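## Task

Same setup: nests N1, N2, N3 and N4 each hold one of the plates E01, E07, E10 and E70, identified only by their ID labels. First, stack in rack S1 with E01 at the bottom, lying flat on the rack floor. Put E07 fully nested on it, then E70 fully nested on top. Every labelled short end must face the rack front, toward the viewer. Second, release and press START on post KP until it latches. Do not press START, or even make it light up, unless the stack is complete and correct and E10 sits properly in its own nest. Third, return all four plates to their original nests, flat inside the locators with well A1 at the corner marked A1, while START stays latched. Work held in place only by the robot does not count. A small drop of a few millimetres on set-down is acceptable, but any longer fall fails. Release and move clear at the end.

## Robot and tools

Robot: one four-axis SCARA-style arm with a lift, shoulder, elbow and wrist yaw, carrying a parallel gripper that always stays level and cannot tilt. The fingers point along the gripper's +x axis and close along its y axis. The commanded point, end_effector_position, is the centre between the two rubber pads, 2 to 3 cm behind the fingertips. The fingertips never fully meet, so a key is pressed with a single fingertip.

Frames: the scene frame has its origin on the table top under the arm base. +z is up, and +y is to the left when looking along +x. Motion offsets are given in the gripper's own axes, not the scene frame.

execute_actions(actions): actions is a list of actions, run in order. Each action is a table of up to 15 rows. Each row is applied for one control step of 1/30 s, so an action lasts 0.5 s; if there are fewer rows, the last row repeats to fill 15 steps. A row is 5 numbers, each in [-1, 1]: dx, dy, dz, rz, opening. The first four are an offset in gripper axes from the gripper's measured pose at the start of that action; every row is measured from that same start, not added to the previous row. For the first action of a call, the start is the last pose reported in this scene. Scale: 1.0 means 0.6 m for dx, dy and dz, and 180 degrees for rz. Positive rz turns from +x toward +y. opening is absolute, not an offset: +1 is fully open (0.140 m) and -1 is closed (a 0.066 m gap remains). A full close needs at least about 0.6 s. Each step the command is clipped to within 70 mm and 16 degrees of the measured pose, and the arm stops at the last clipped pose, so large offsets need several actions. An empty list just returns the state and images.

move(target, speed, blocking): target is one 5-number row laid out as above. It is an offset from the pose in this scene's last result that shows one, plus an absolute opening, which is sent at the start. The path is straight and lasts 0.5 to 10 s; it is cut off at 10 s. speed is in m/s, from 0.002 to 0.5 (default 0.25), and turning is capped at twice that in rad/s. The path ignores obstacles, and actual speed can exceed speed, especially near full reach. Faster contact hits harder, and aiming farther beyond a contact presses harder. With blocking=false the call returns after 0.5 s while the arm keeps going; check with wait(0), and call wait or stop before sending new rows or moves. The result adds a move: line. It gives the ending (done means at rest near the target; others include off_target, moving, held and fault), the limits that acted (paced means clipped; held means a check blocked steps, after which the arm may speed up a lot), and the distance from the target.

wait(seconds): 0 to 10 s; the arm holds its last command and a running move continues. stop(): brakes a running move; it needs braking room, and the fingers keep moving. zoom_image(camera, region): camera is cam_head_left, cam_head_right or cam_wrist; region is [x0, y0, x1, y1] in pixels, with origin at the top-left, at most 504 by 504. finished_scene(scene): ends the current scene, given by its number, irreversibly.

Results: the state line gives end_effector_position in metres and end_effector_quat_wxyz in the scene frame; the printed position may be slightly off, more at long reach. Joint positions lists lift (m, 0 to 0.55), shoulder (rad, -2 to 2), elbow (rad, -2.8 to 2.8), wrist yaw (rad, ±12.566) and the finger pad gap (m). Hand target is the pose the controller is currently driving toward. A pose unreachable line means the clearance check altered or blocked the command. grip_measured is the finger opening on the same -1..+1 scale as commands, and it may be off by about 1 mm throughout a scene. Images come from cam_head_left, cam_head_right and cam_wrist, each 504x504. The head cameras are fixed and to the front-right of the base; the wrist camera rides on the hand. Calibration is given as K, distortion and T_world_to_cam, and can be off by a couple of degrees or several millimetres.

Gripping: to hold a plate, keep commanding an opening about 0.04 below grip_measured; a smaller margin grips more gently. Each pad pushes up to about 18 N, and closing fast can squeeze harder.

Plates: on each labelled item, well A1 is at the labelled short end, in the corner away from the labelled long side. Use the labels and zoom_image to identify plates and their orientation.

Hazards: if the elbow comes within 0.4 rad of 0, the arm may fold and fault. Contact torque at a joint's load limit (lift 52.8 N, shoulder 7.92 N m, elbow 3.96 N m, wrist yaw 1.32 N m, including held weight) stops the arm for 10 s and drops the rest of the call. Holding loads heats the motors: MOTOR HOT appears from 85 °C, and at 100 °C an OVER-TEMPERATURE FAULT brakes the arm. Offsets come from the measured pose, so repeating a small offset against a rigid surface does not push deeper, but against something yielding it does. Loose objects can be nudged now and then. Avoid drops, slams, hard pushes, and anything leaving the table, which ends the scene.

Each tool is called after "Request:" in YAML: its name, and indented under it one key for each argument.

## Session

Request:
execute_actions:
  actions: []

Scene clock: 0.00 s.
end_effector_position=(+0.5745, +0.4494, +0.3589) grip_measured=+1.00 end_effector_quat_wxyz=(+0.895, +0.000, +0.000, +0.447)
Joint positions: [ 0.354  1.258  2.184 -2.516  0.14 ]
Hand target: +0.574, +0.449, +0.359; +0.895, +0.000, +0.000, +0.447
camera_calibration (this result's frames):
cam_wrist: T_world_to_cam=[[0.802372, -0.596823, -0.0014632, -0.182216], [-0.359658, -0.481566, -0.799212, 0.697713], [0.476284, 0.641792, -0.601047, -0.250409], [0, 0, 0, 1]] pos_world=[0.516409, 0.387954, 0.406847]

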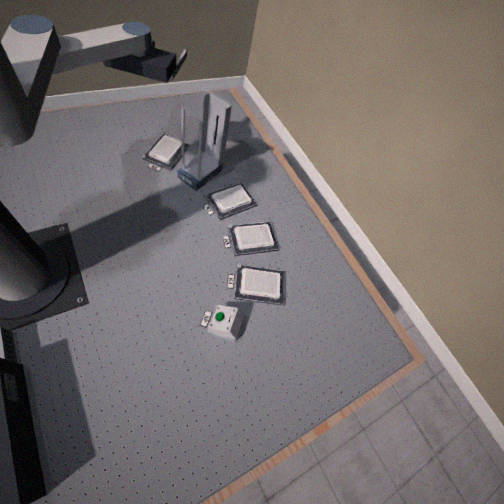

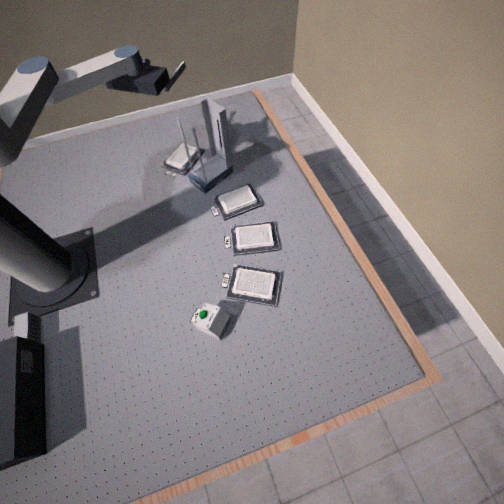

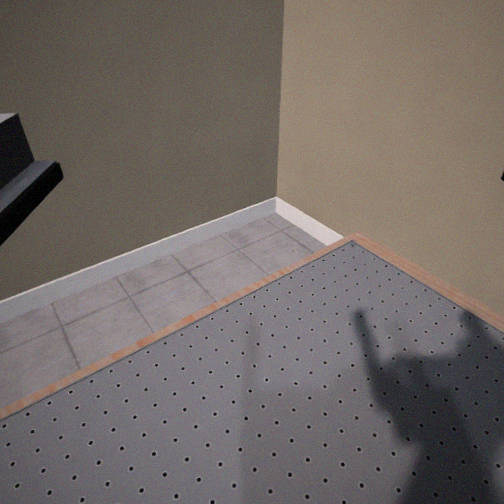

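Request:
zoom_image:
  camera: "cam_head_left"
  region: [120, 80, 320, 360]

Request:
zoom_image:
  camera: "cam_head_right"
  region: [120, 80, 320, 360]

Region (120, 80, 320, 360) of cam_head_left's 504x504 image, scaled by 1.800, with more detail than that image has; it fills the left 360 columns of this view, and the rest is white.

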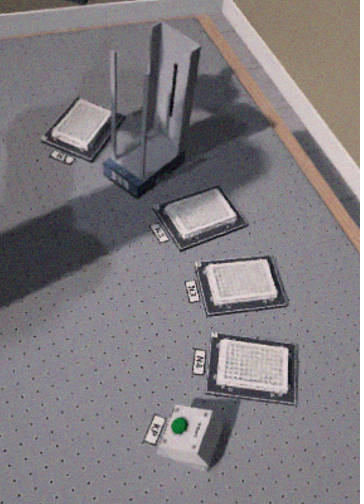

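Region (120, 80, 320, 360) of cam_head_right's 504x504 image, scaled by 1.800, with more detail than that image has; it fills the left 360 columns of this view, and the rest is white.

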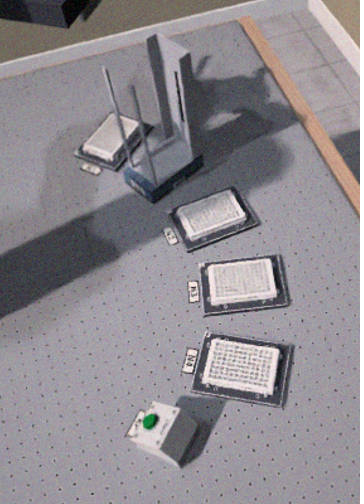

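Request:
move:
  target: [-0.4523, -0.0262, -0.0398, -0.0615, 0.19]
  speed: 0.4

Scene clock: 29.53 s.
end_effector_position=(+0.4239, +0.2229, +0.3351) grip_measured=+0.19 end_effector_quat_wxyz=(+0.934, +0.000, +0.000, +0.358)
Joint positions: [ 0.33   1.732  0.75  -1.75   0.11 ]
Hand target: +0.424, +0.223, +0.335; +0.934, +0.000, +0.000, +0.358
Off the commanded pose: 0.000 m, 0 deg.
move: done; limits=paced
camera_calibration (this result's frames):
cam_wrist: T_world_to_cam=[[0.672621, -0.739986, -0.0014632, -0.109691], [-0.445554, -0.403412, -0.799212, 0.534415], [0.590815, 0.538219, -0.601047, -0.0731383], [0, 0, 0, 1]] pos_world=[0.355102, 0.173784, 0.382991]

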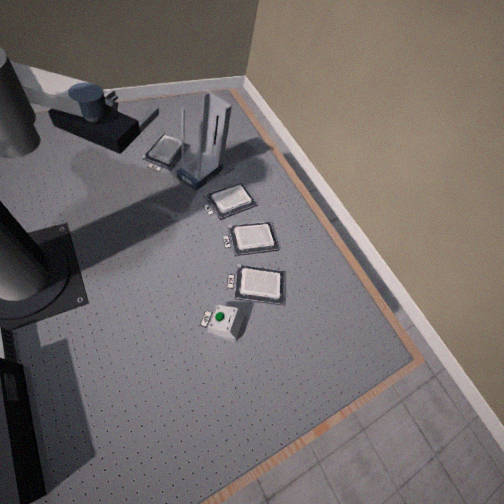

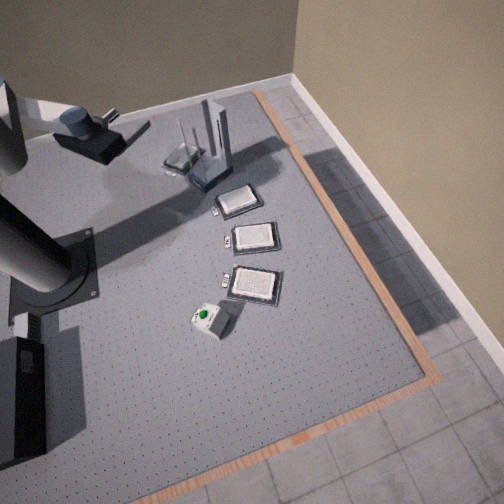

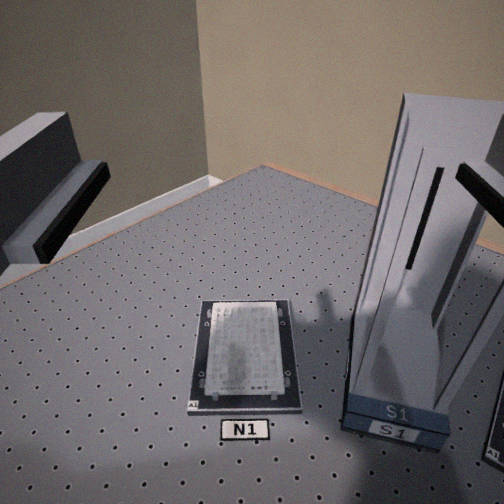

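Request:
zoom_image:
  camera: "cam_wrist"
  region: [160, 280, 330, 450]

Request:
zoom_image:
  camera: "cam_wrist"
  region: [320, 80, 504, 470]

Region (160, 280, 330, 450) of cam_wrist's 504x504 image, scaled by 2.965, with more detail than that image has.

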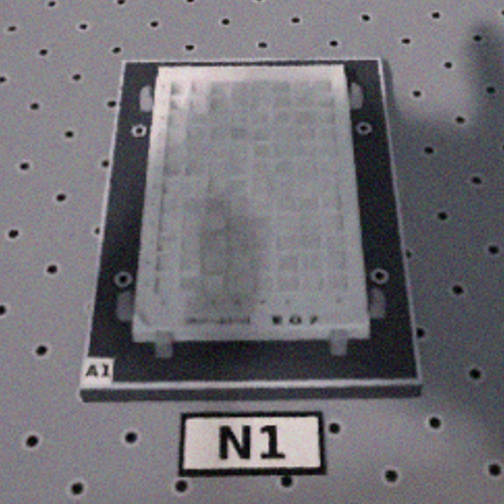

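Region (320, 80, 504, 470) of cam_wrist's 504x504 image, scaled by 1.292, with more detail than that image has; it fills the left 238 columns of this view, and the rest is white.

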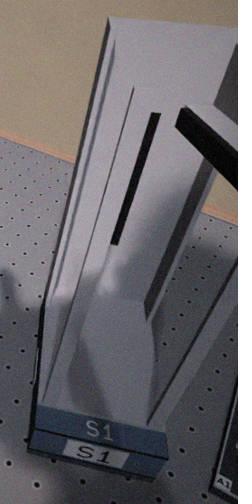

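Request:
move:
  target: [-0.1176, -0.4079, -0.2752, -0.2386, 0.19]
  speed: 0.4

Scene clock: 62.40 s.
end_effector_position=(+0.5352, -0.0061, +0.1699) grip_measured=+0.19 end_effector_quat_wxyz=(+1.000, +0.000, +0.000, -0.009)
Joint positions: [ 0.165  0.957  0.862 -1.836  0.11 ]
Hand target: +0.535, -0.006, +0.170; +1.000, +0.000, +0.000, -0.009
Off the commanded pose: 0.000 m, 0 deg.
move: done
camera_calibration (this result's frames):
cam_wrist: T_world_to_cam=[[-0.0116504, -0.999931, -0.0014632, 0.0103736], [-0.600993, 0.00817175, -0.799212, 0.445289], [0.799169, -0.00843173, -0.601047, -0.22975], [0, 0, 0, 1]] pos_world=[0.451346, 0.00479687, 0.217804]

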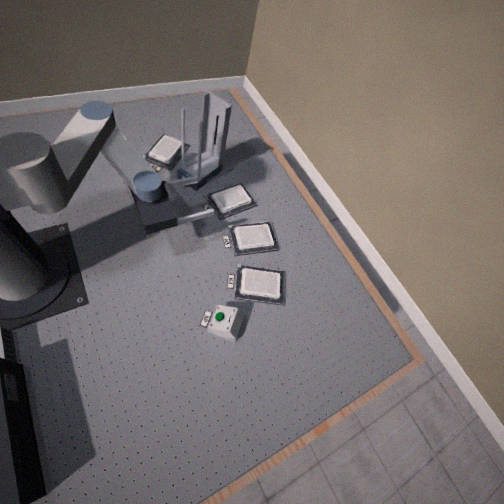

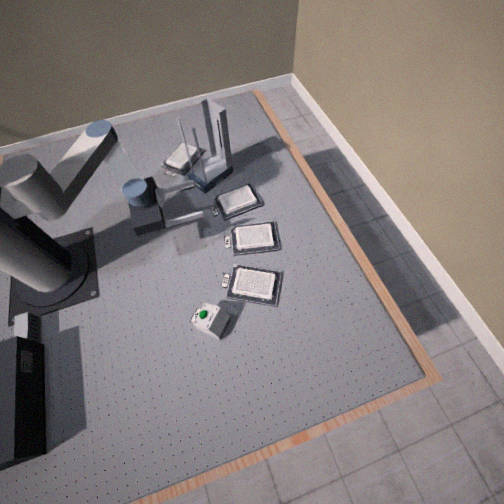

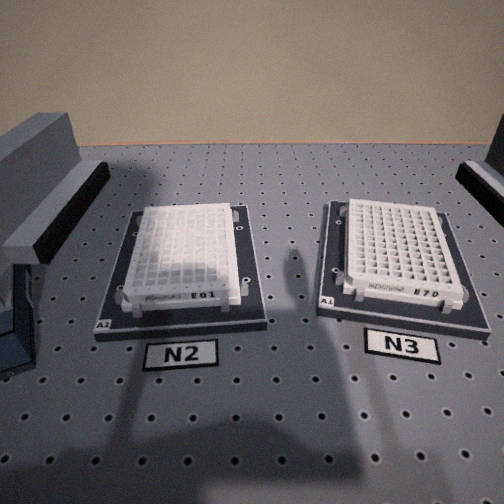

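Request:
zoom_image:
  camera: "cam_wrist"
  region: [80, 190, 280, 350]

Request:
zoom_image:
  camera: "cam_wrist"
  region: [304, 190, 504, 350]

Region (80, 190, 280, 350) of cam_wrist's 504x504 image, scaled by 2.520, with more detail than that image has; it fills the top 403 rows of this view, and the rest is white.

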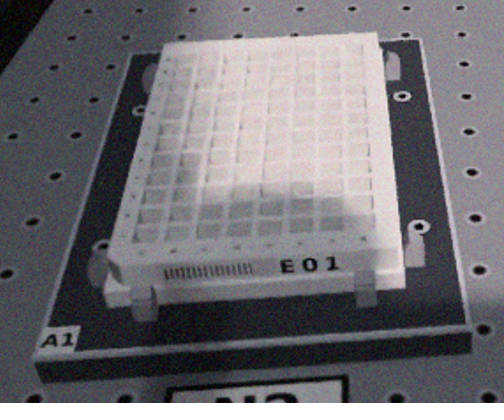

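Region (304, 190, 504, 350) of cam_wrist's 504x504 image, scaled by 2.520, with more detail than that image has; it fills the top 403 rows of this view, and the rest is white.

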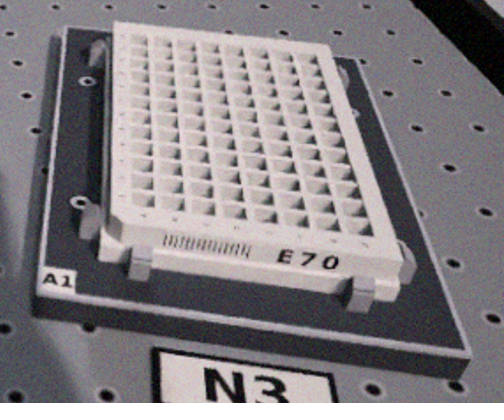

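Request:
move:
  target: [0.0779, 0.0919, -0.1832, 0.0322, 0.19]
  speed: 0.3

Scene clock: 99.53 s.
end_effector_position=(+0.5829, +0.0484, +0.0599) grip_measured=+0.19 end_effector_quat_wxyz=(+0.999, +0.000, +0.000, +0.042)
Joint positions: [ 0.055  1.036  1.086 -2.037  0.11 ]
Hand target: +0.583, +0.048, +0.060; +0.999, +0.000, +0.000, +0.042
Off the commanded pose: 0.000 m, 0 deg.
move: done
camera_calibration (this result's frames):
cam_wrist: T_world_to_cam=[[0.0900112, -0.99594, -0.0014632, 0.00580133], [-0.598713, -0.0529364, -0.799212, 0.387226], [0.79589, 0.0728141, -0.601047, -0.335525], [0, 0, 0, 1]] pos_world=[0.498356, 0.050707, 0.107818]

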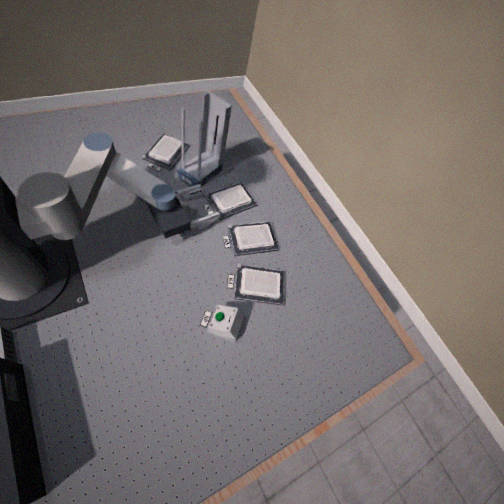

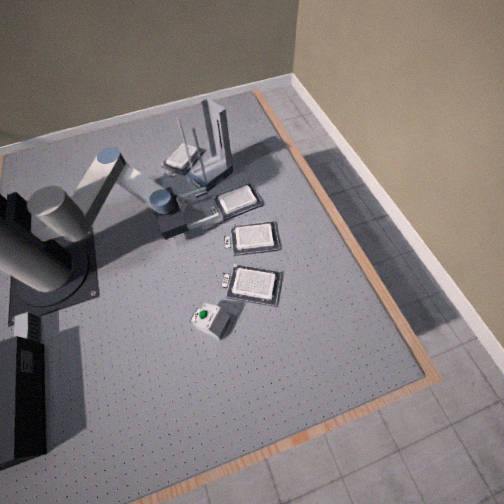

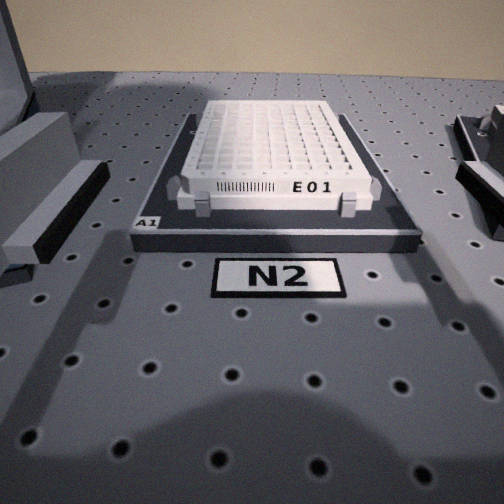

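Request:
zoom_image:
  camera: "cam_wrist"
  region: [130, 90, 430, 260]

Request:
zoom_image:
  camera: "cam_wrist"
  region: [150, 160, 240, 230]

Request:
zoom_image:
  camera: "cam_wrist"
  region: [320, 160, 410, 230]

Region (130, 90, 430, 260) of cam_wrist's 504x504 image, scaled by 1.680, with more detail than that image has; it fills the top 286 rows of this view, and the rest is white.

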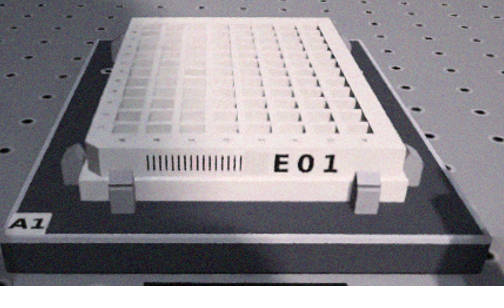

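Region (150, 160, 240, 230) of cam_wrist's 504x504 image, scaled by 5.600, with more detail than that image has.

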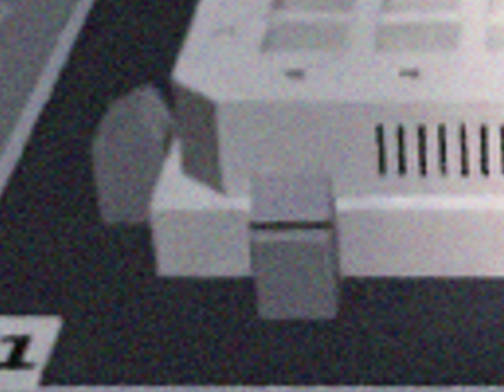

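Region (320, 160, 410, 230) of cam_wrist's 504x504 image, scaled by 5.600, with more detail than that image has.

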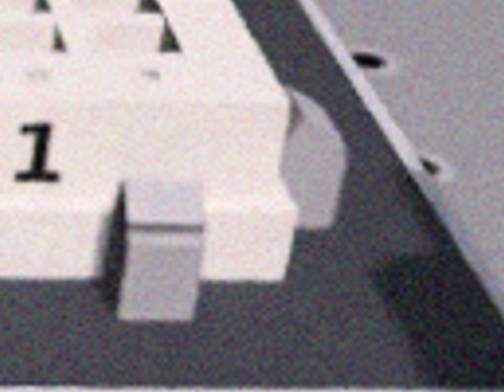

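Request:
move:
  target: [0.171, -0.0002, 0.0, -0.0008, 0.19]
  speed: 0.25

Scene clock: 134.87 s.
end_effector_position=(+0.6852, +0.0570, +0.0599) grip_measured=+0.19 end_effector_quat_wxyz=(+0.999, +0.000, +0.000, +0.041)
Joint positions: [ 0.055  0.82   1.596 -2.334  0.11 ]
Hand target: +0.685, +0.057, +0.060; +0.999, +0.000, +0.000, +0.041
Off the commanded pose: 0.000 m, 0 deg.
move: done
camera_calibration (this result's frames):
cam_wrist: T_world_to_cam=[[0.0877703, -0.99614, -0.0014632, 0.00672012], [-0.598831, -0.0515893, -0.799212, 0.448937], [0.796052, 0.0710233, -0.601047, -0.417579], [0, 0, 0, 1]] pos_world=[0.600662, 0.0595124, 0.107822]

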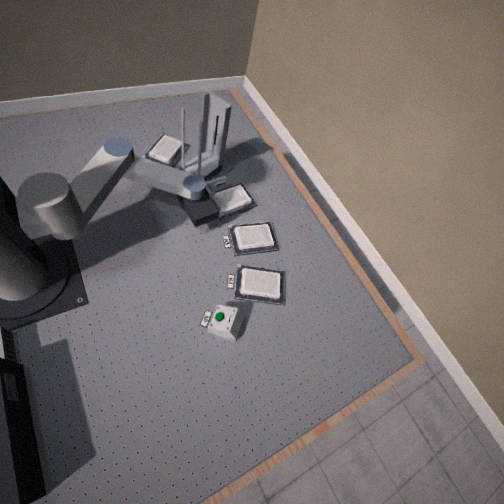

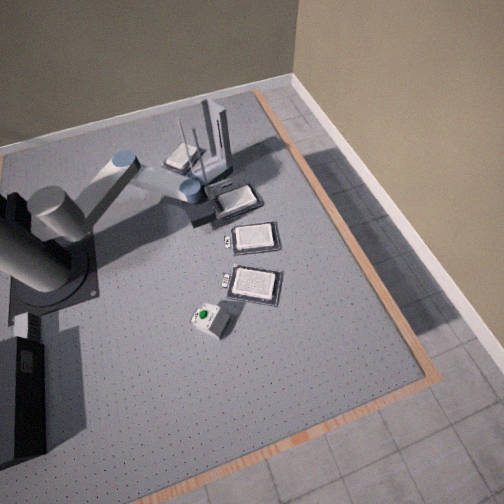

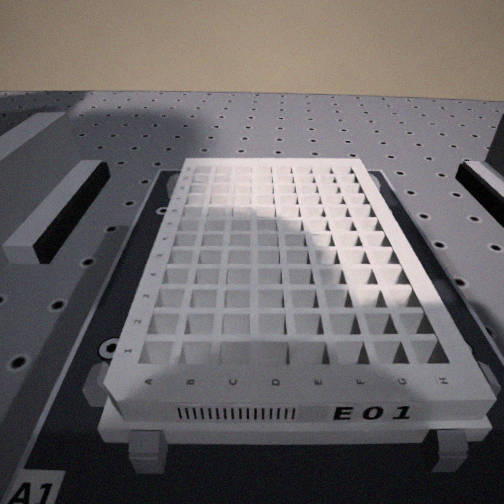

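Request:
zoom_image:
  camera: "cam_wrist"
  region: [70, 350, 170, 460]

Request:
zoom_image:
  camera: "cam_wrist"
  region: [404, 350, 504, 460]

Request:
zoom_image:
  camera: "cam_wrist"
  region: [150, 140, 400, 210]

Region (70, 350, 170, 460) of cam_wrist's 504x504 image, scaled by 4.582, with more detail than that image has; it fills the left 458 columns of this view, and the rest is white.

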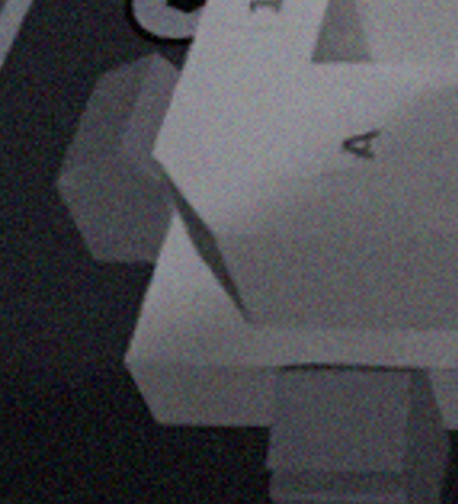

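Region (404, 350, 504, 460) of cam_wrist's 504x504 image, scaled by 4.582, with more detail than that image has; it fills the left 458 columns of this view, and the rest is white.

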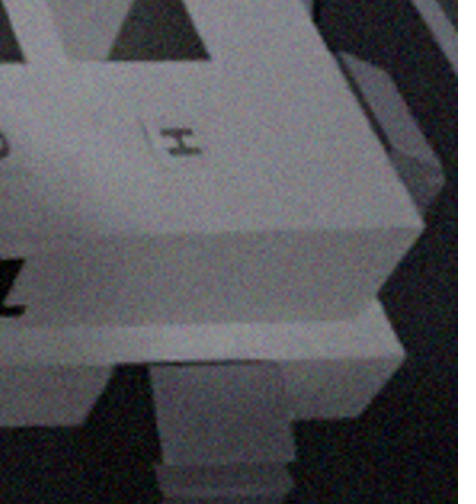

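Region (150, 140, 400, 210) of cam_wrist's 504x504 image, scaled by 2.016, with more detail than that image has; it fills the top 141 rows of this view, and the rest is white.

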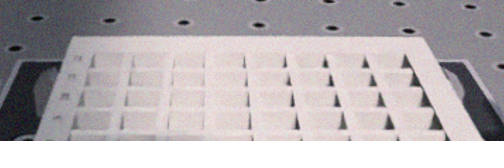

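Request:
move:
  target: [0.0, 0.0004, -0.0398, 0.0, 0.19]
  speed: 0.06

Request:
execute_actions:
  actions:
    - [[0,0,0,0,-0.46]]
    - [[0,0,0,0,-0.48],[0,0,0,0,-0.49],[0,0,0,0,-0.50],[0,0,0,0,-0.51],[0,0,0,0,-0.52],[0,0,0,0,-0.53],[0,0,0,0,-0.54],[0,0,0,0,-0.55],[0,0,0,0,-0.56],[0,0,0,0,-0.57],[0,0,0,0,-0.58],[0,0,0,0,-0.59],[0,0,0,0,-0.60],[0,0,0,0,-0.605]]

Scene clock: 146.70 s.
end_effector_position=(+0.6851, +0.0571, +0.0360) grip_measured=+0.19 end_effector_quat_wxyz=(+0.999, +0.000, +0.000, +0.041)
Joint positions: [ 0.031  0.82   1.596 -2.334  0.11 ]
Hand target: +0.685, +0.057, +0.036; +0.999, +0.000, +0.000, +0.041
Off the commanded pose: 0.000 m, 0 deg.
move: done
camera_calibration (this result's frames):
cam_wrist: T_world_to_cam=[[0.0878045, -0.996137, -0.0014632, 0.00683336], [-0.598829, -0.0516098, -0.799212, 0.429793], [0.796049, 0.0710506, -0.601047, -0.431965], [0, 0, 0, 1]] pos_world=[0.600638, 0.0596799, 0.083875]

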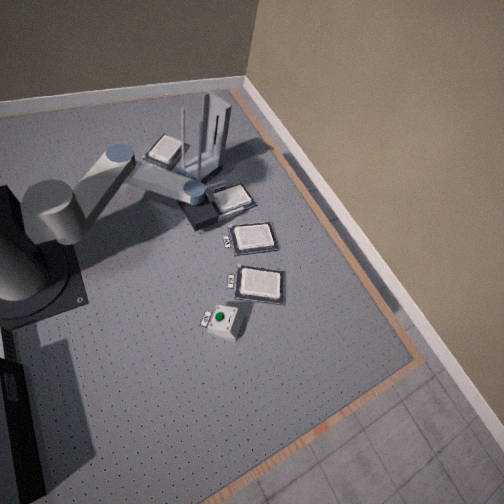

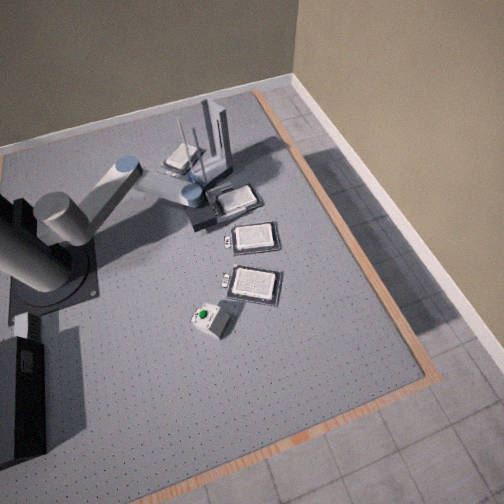

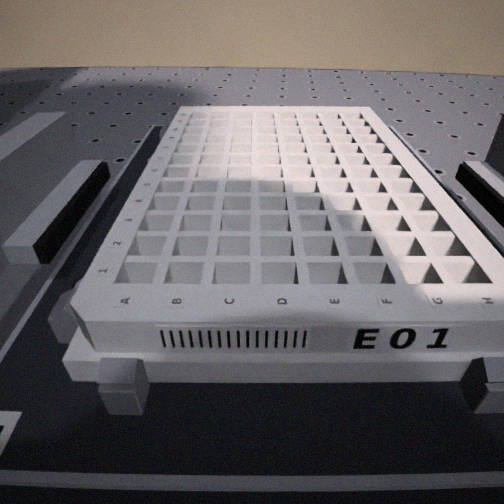

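Scene clock: 147.70 s.
end_effector_position=(+0.6851, +0.0571, +0.0360) grip_measured=-0.56 end_effector_quat_wxyz=(+0.999, +0.000, +0.000, +0.041)
Joint positions: [ 0.031  0.82   1.596 -2.334  0.082]
Hand target: +0.685, +0.057, +0.036; +0.999, +0.000, +0.000, +0.041
Off the commanded pose: 0.000 m, 0 deg.
camera_calibration (this result's frames):
cam_wrist: T_world_to_cam=[[0.087797, -0.996137, -0.0014632, 0.00683201], [-0.598829, -0.0516054, -0.799212, 0.429794], [0.79605, 0.0710446, -0.601047, -0.431965], [0, 0, 0, 1]] pos_world=[0.600639, 0.059674, 0.083875]

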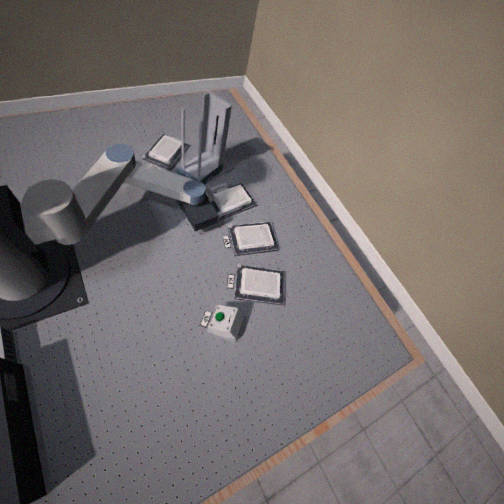

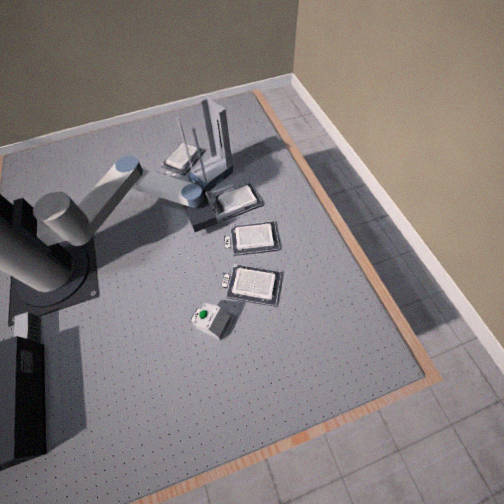

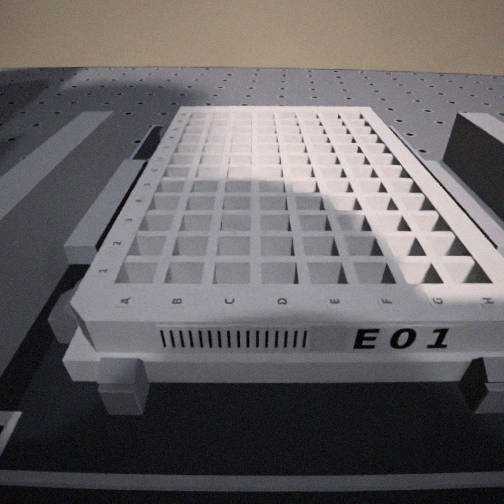

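Request:
move:
  target: [0.0, 0.0, 0.03, 0.0, -0.605]
  speed: 0.05

Request:
move:
  target: [0.0, 0.0, 0.468, 0.0, -0.605]
  speed: 0.3

Scene clock: 155.43 s.
end_effector_position=(+0.6851, +0.0571, +0.0540) grip_measured=-0.56 end_effector_quat_wxyz=(+0.999, +0.000, +0.000, +0.041)
Joint positions: [ 0.049  0.82   1.596 -2.334  0.082]
Hand target: +0.685, +0.057, +0.054; +0.999, +0.000, +0.000, +0.041
Off the commanded pose: 0.000 m, 0 deg.
move: done
camera_calibration (this result's frames):
cam_wrist: T_world_to_cam=[[0.0878103, -0.996136, -0.0014632, 0.00685325], [-0.598829, -0.0516133, -0.799212, 0.444224], [0.796049, 0.0710553, -0.601047, -0.421115], [0, 0, 0, 1]] pos_world=[0.600641, 0.0596771, 0.101929]

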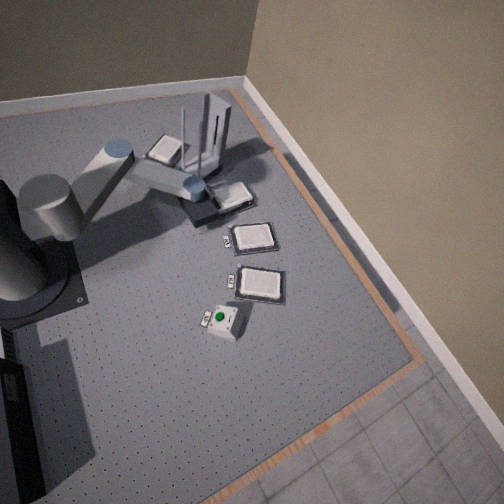

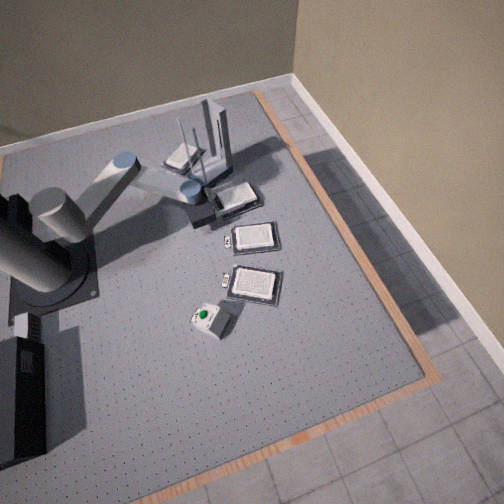

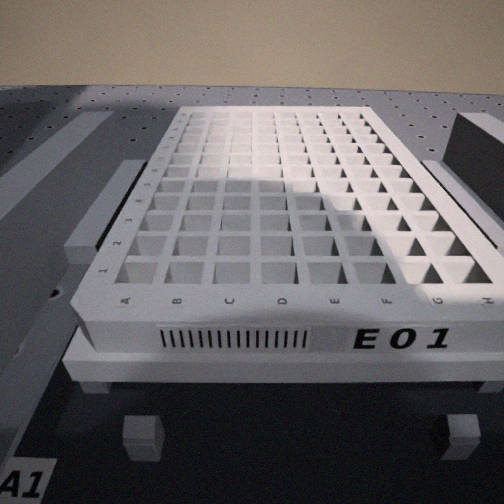

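Scene clock: 156.83 s.
end_effector_position=(+0.6851, +0.0572, +0.3349) grip_measured=-0.56 end_effector_quat_wxyz=(+0.999, +0.000, +0.000, +0.041)
Joint positions: [ 0.33   0.82   1.596 -2.334  0.082]
Hand target: +0.685, +0.057, +0.335; +0.999, +0.000, +0.000, +0.041
Off the commanded pose: 0.000 m, 0 deg.
move: done
camera_calibration (this result's frames):
cam_wrist: T_world_to_cam=[[0.0878538, -0.996132, -0.0014632, 0.00724626], [-0.598826, -0.0516395, -0.799212, 0.668691], [0.796046, 0.07109, -0.601047, -0.252315], [0, 0, 0, 1]] pos_world=[0.600648, 0.0596862, 0.382783]

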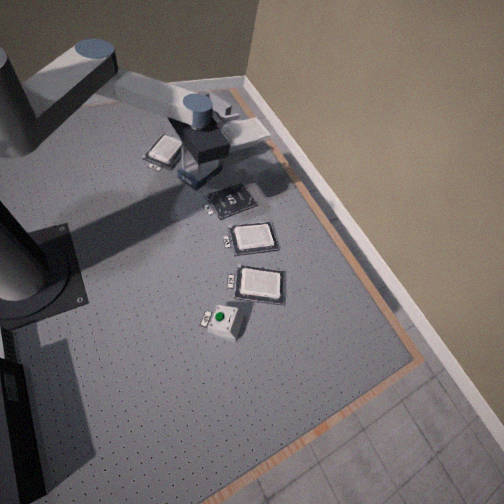

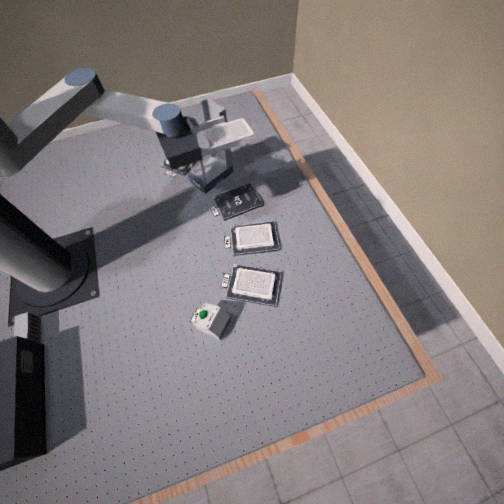

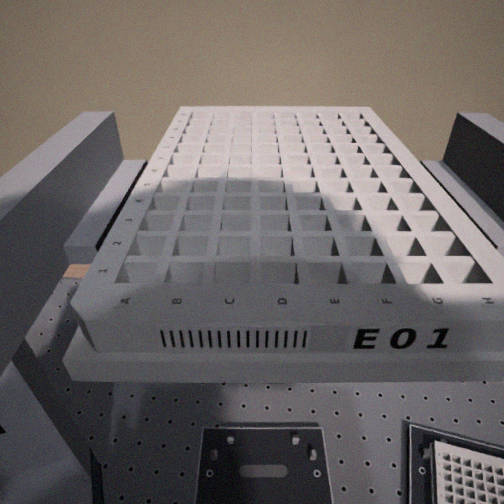

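Request:
move:
  target: [-0.0512, 0.2786, 0.0, 0.1183, -0.605]
  speed: 0.25

Scene clock: 160.77 s.
end_effector_position=(+0.6406, +0.2213, +0.3349) grip_measured=-0.56 end_effector_quat_wxyz=(+0.974, +0.000, +0.000, +0.225)
Joint positions: [ 0.33   1.132  1.608 -2.286  0.082]
Hand target: +0.641, +0.221, +0.335; +0.974, +0.000, +0.000, +0.225
Off the commanded pose: 0.000 m, 0 deg.
move: done
camera_calibration (this result's frames):
cam_wrist: T_world_to_cam=[[0.444177, -0.895938, -0.0014632, -0.0757389], [-0.539021, -0.265924, -0.799212, 0.659635], [0.715655, 0.355781, -0.601047, -0.240074], [0, 0, 0, 1]] pos_world=[0.561009, 0.192969, 0.382782]

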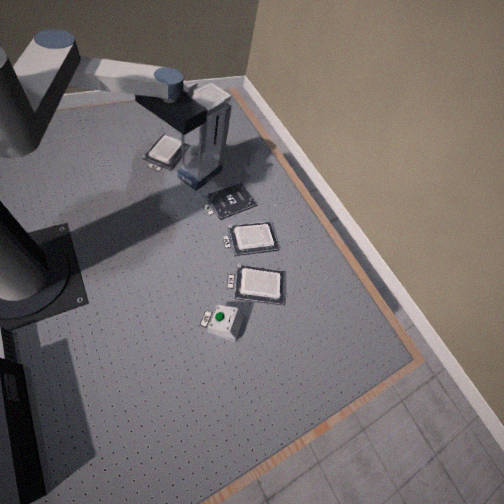

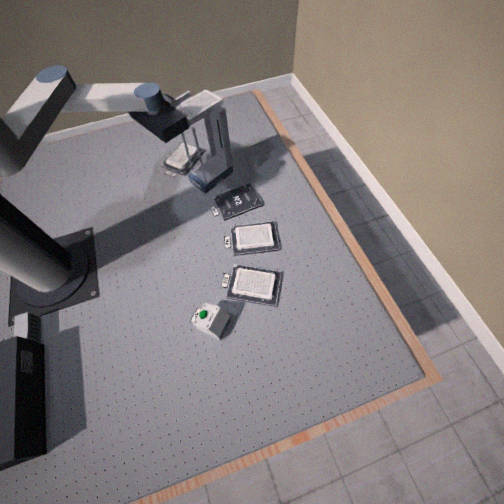

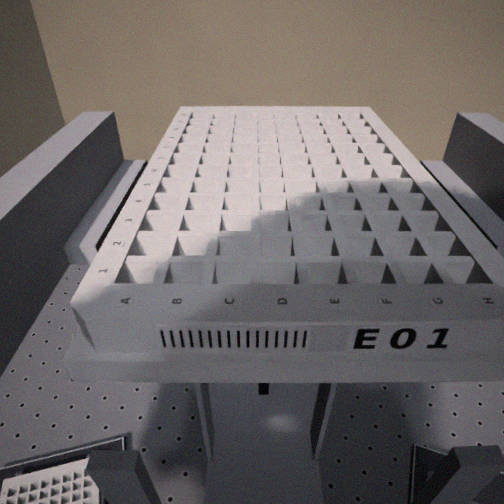

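Request:
zoom_image:
  camera: "cam_wrist"
  region: [60, 404, 180, 504]

Request:
zoom_image:
  camera: "cam_wrist"
  region: [384, 404, 504, 504]

Request:
zoom_image:
  camera: "cam_wrist"
  region: [180, 370, 350, 504]

Region (60, 404, 180, 504) of cam_wrist's 504x504 image, scaled by 4.200, with more detail than that image has.

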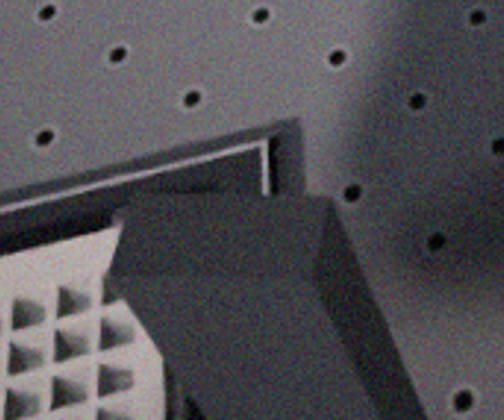

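Region (384, 404, 504, 504) of cam_wrist's 504x504 image, scaled by 4.200, with more detail than that image has.

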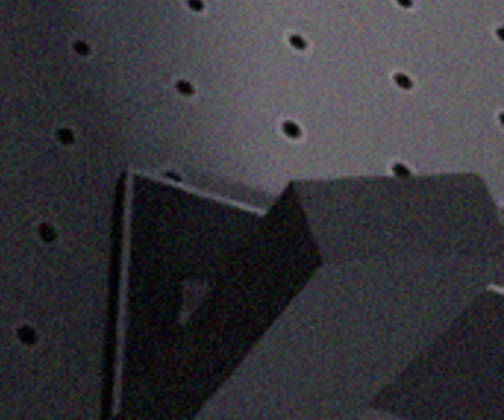

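Region (180, 370, 350, 504) of cam_wrist's 504x504 image, scaled by 2.965, with more detail than that image has; it fills the top 397 rows of this view, and the rest is white.

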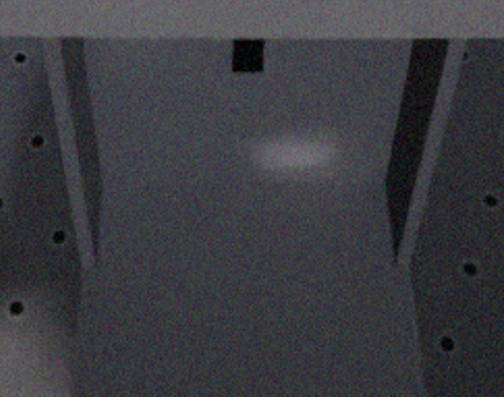

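Request:
move:
  target: [-0.004, 0.0012, -0.0167, 0.0033, -0.605]
  speed: 0.05

Request:
zoom_image:
  camera: "cam_wrist"
  region: [50, 360, 170, 460]

Request:
zoom_image:
  camera: "cam_wrist"
  region: [384, 360, 504, 460]

Request:
zoom_image:
  camera: "cam_wrist"
  region: [180, 370, 350, 504]

Scene clock: 179.63 s.
end_effector_position=(+0.6382, +0.2209, +0.3248) grip_measured=-0.56 end_effector_quat_wxyz=(+0.973, +0.000, +0.000, +0.230)
Joint positions: [ 0.32   1.136  1.595 -2.266  0.082]
Hand target: +0.638, +0.221, +0.325; +0.973, +0.000, +0.000, +0.231
Off the commanded pose: 0.000 m, 0 deg.
move: done
camera_calibration (this result's frames):
cam_wrist: T_world_to_cam=[[0.453183, -0.891416, -0.0014632, -0.0818469], [-0.536314, -0.271342, -0.799212, 0.649638], [0.712034, 0.362974, -0.601047, -0.243503], [0, 0, 0, 1]] pos_world=[0.558884, 0.1917, 0.372722]

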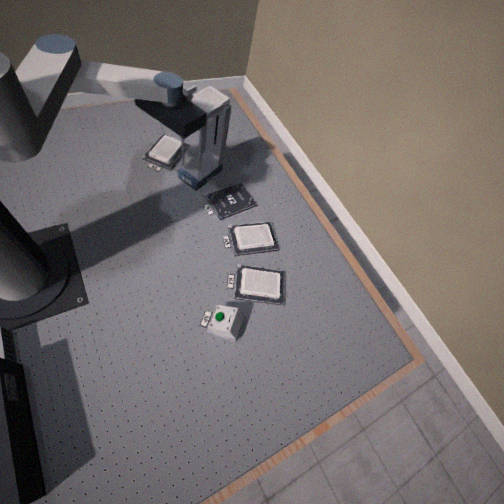

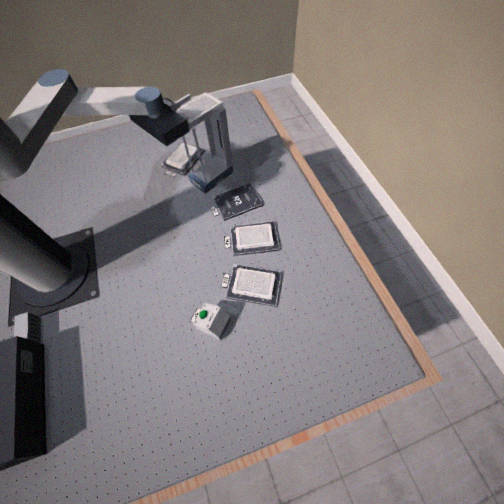

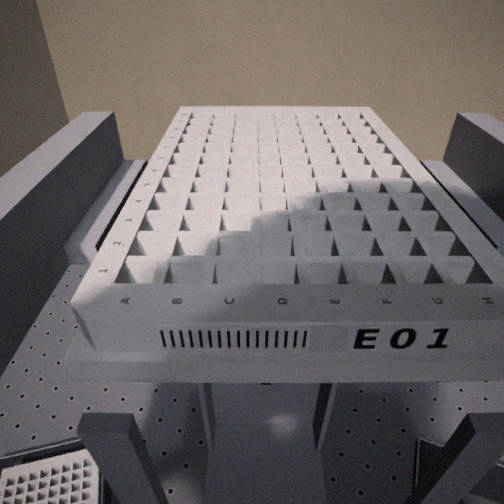

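Region (50, 360, 170, 460) of cam_wrist's 504x504 image, scaled by 4.200, with more detail than that image has.

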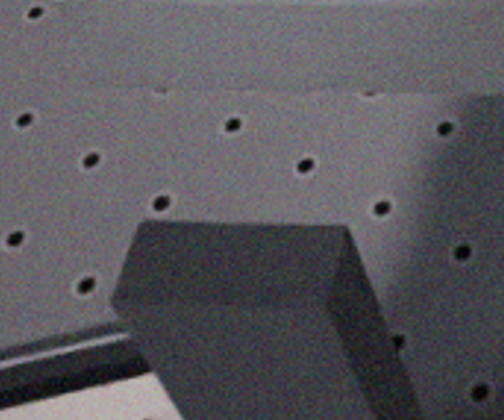

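Region (384, 360, 504, 460) of cam_wrist's 504x504 image, scaled by 4.200, with more detail than that image has.

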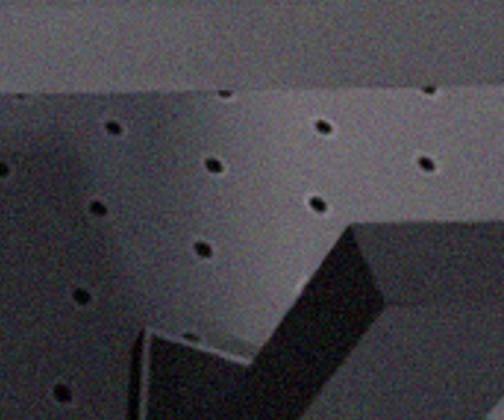

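Region (180, 370, 350, 504) of cam_wrist's 504x504 image, scaled by 2.965, with more detail than that image has; it fills the top 397 rows of this view, and the rest is white.

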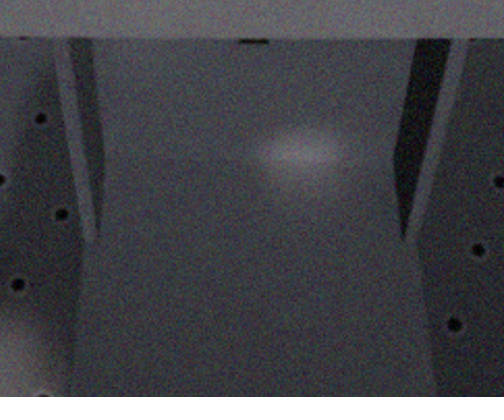

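Request:
move:
  target: [0.0, 0.0, -0.05, 0.0, -0.605]
  speed: 0.05

Request:
move:
  target: [0.0, 0.0, -0.3663, 0.0, -0.605]
  speed: 0.2

Scene clock: 187.30 s.
end_effector_position=(+0.6382, +0.2209, +0.2947) grip_measured=-0.56 end_effector_quat_wxyz=(+0.973, +0.000, +0.000, +0.230)
Joint positions: [ 0.29   1.136  1.595 -2.266  0.082]
Hand target: +0.638, +0.221, +0.295; +0.973, +0.000, +0.000, +0.230
Off the commanded pose: 0.000 m, 0 deg.
move: done
camera_calibration (this result's frames):
cam_wrist: T_world_to_cam=[[0.453169, -0.891424, -0.0014632, -0.0818863], [-0.536319, -0.271334, -0.799212, 0.625598], [0.71204, 0.362963, -0.601047, -0.261582], [0, 0, 0, 1]] pos_world=[0.558885, 0.191695, 0.342643]

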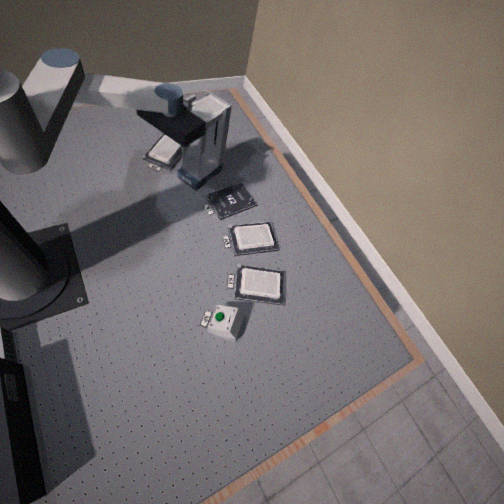

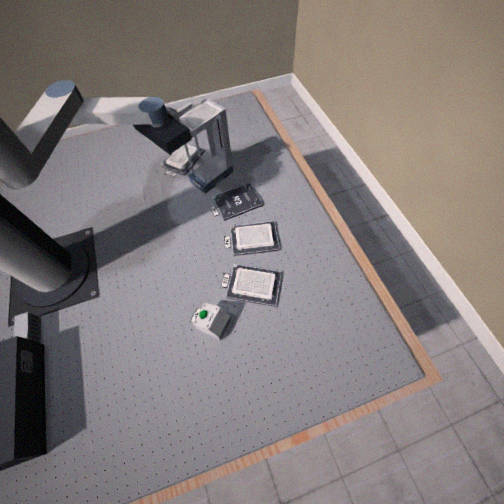

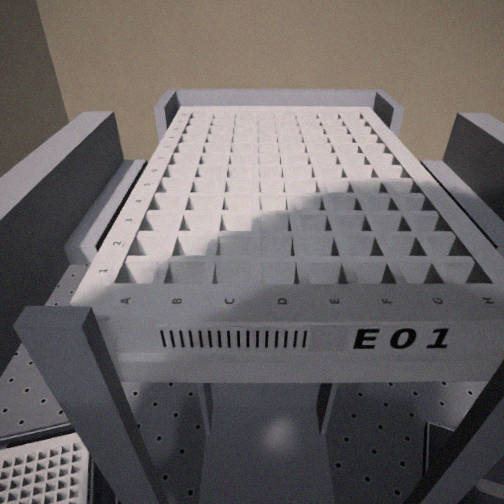

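Scene clock: 188.80 s.
end_effector_position=(+0.6382, +0.2209, +0.0749) grip_measured=-0.56 end_effector_quat_wxyz=(+0.973, +0.000, +0.000, +0.230)
Joint positions: [ 0.07   1.136  1.595 -2.266  0.082]
Hand target: +0.638, +0.221, +0.075; +0.973, +0.000, +0.000, +0.230
Off the commanded pose: 0.000 m, 0 deg.
move: done
camera_calibration (this result's frames):
cam_wrist: T_world_to_cam=[[0.453122, -0.891447, -0.0014632, -0.0821915], [-0.536333, -0.271306, -0.799212, 0.449882], [0.712058, 0.362926, -0.601047, -0.393726], [0, 0, 0, 1]] pos_world=[0.558885, 0.19168, 0.122783]

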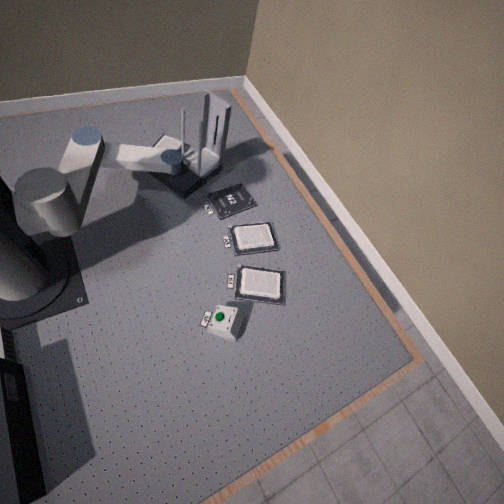

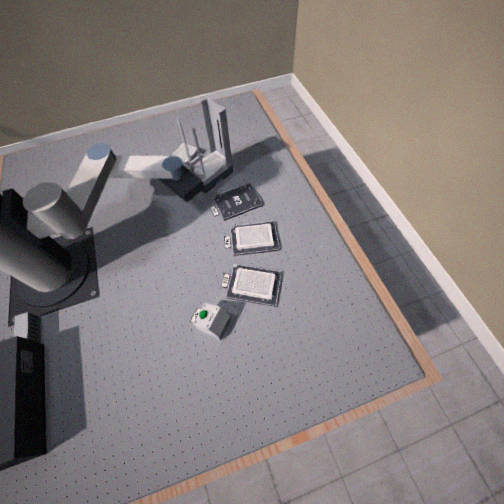

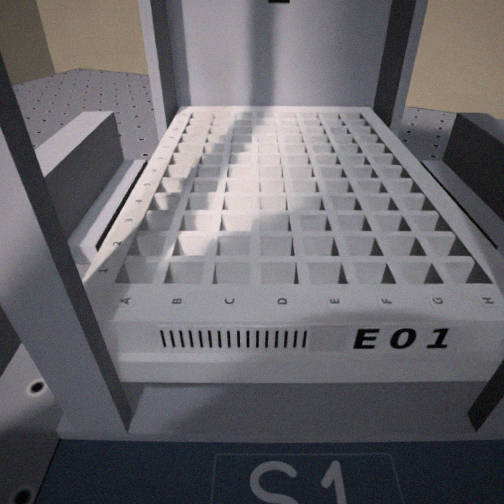

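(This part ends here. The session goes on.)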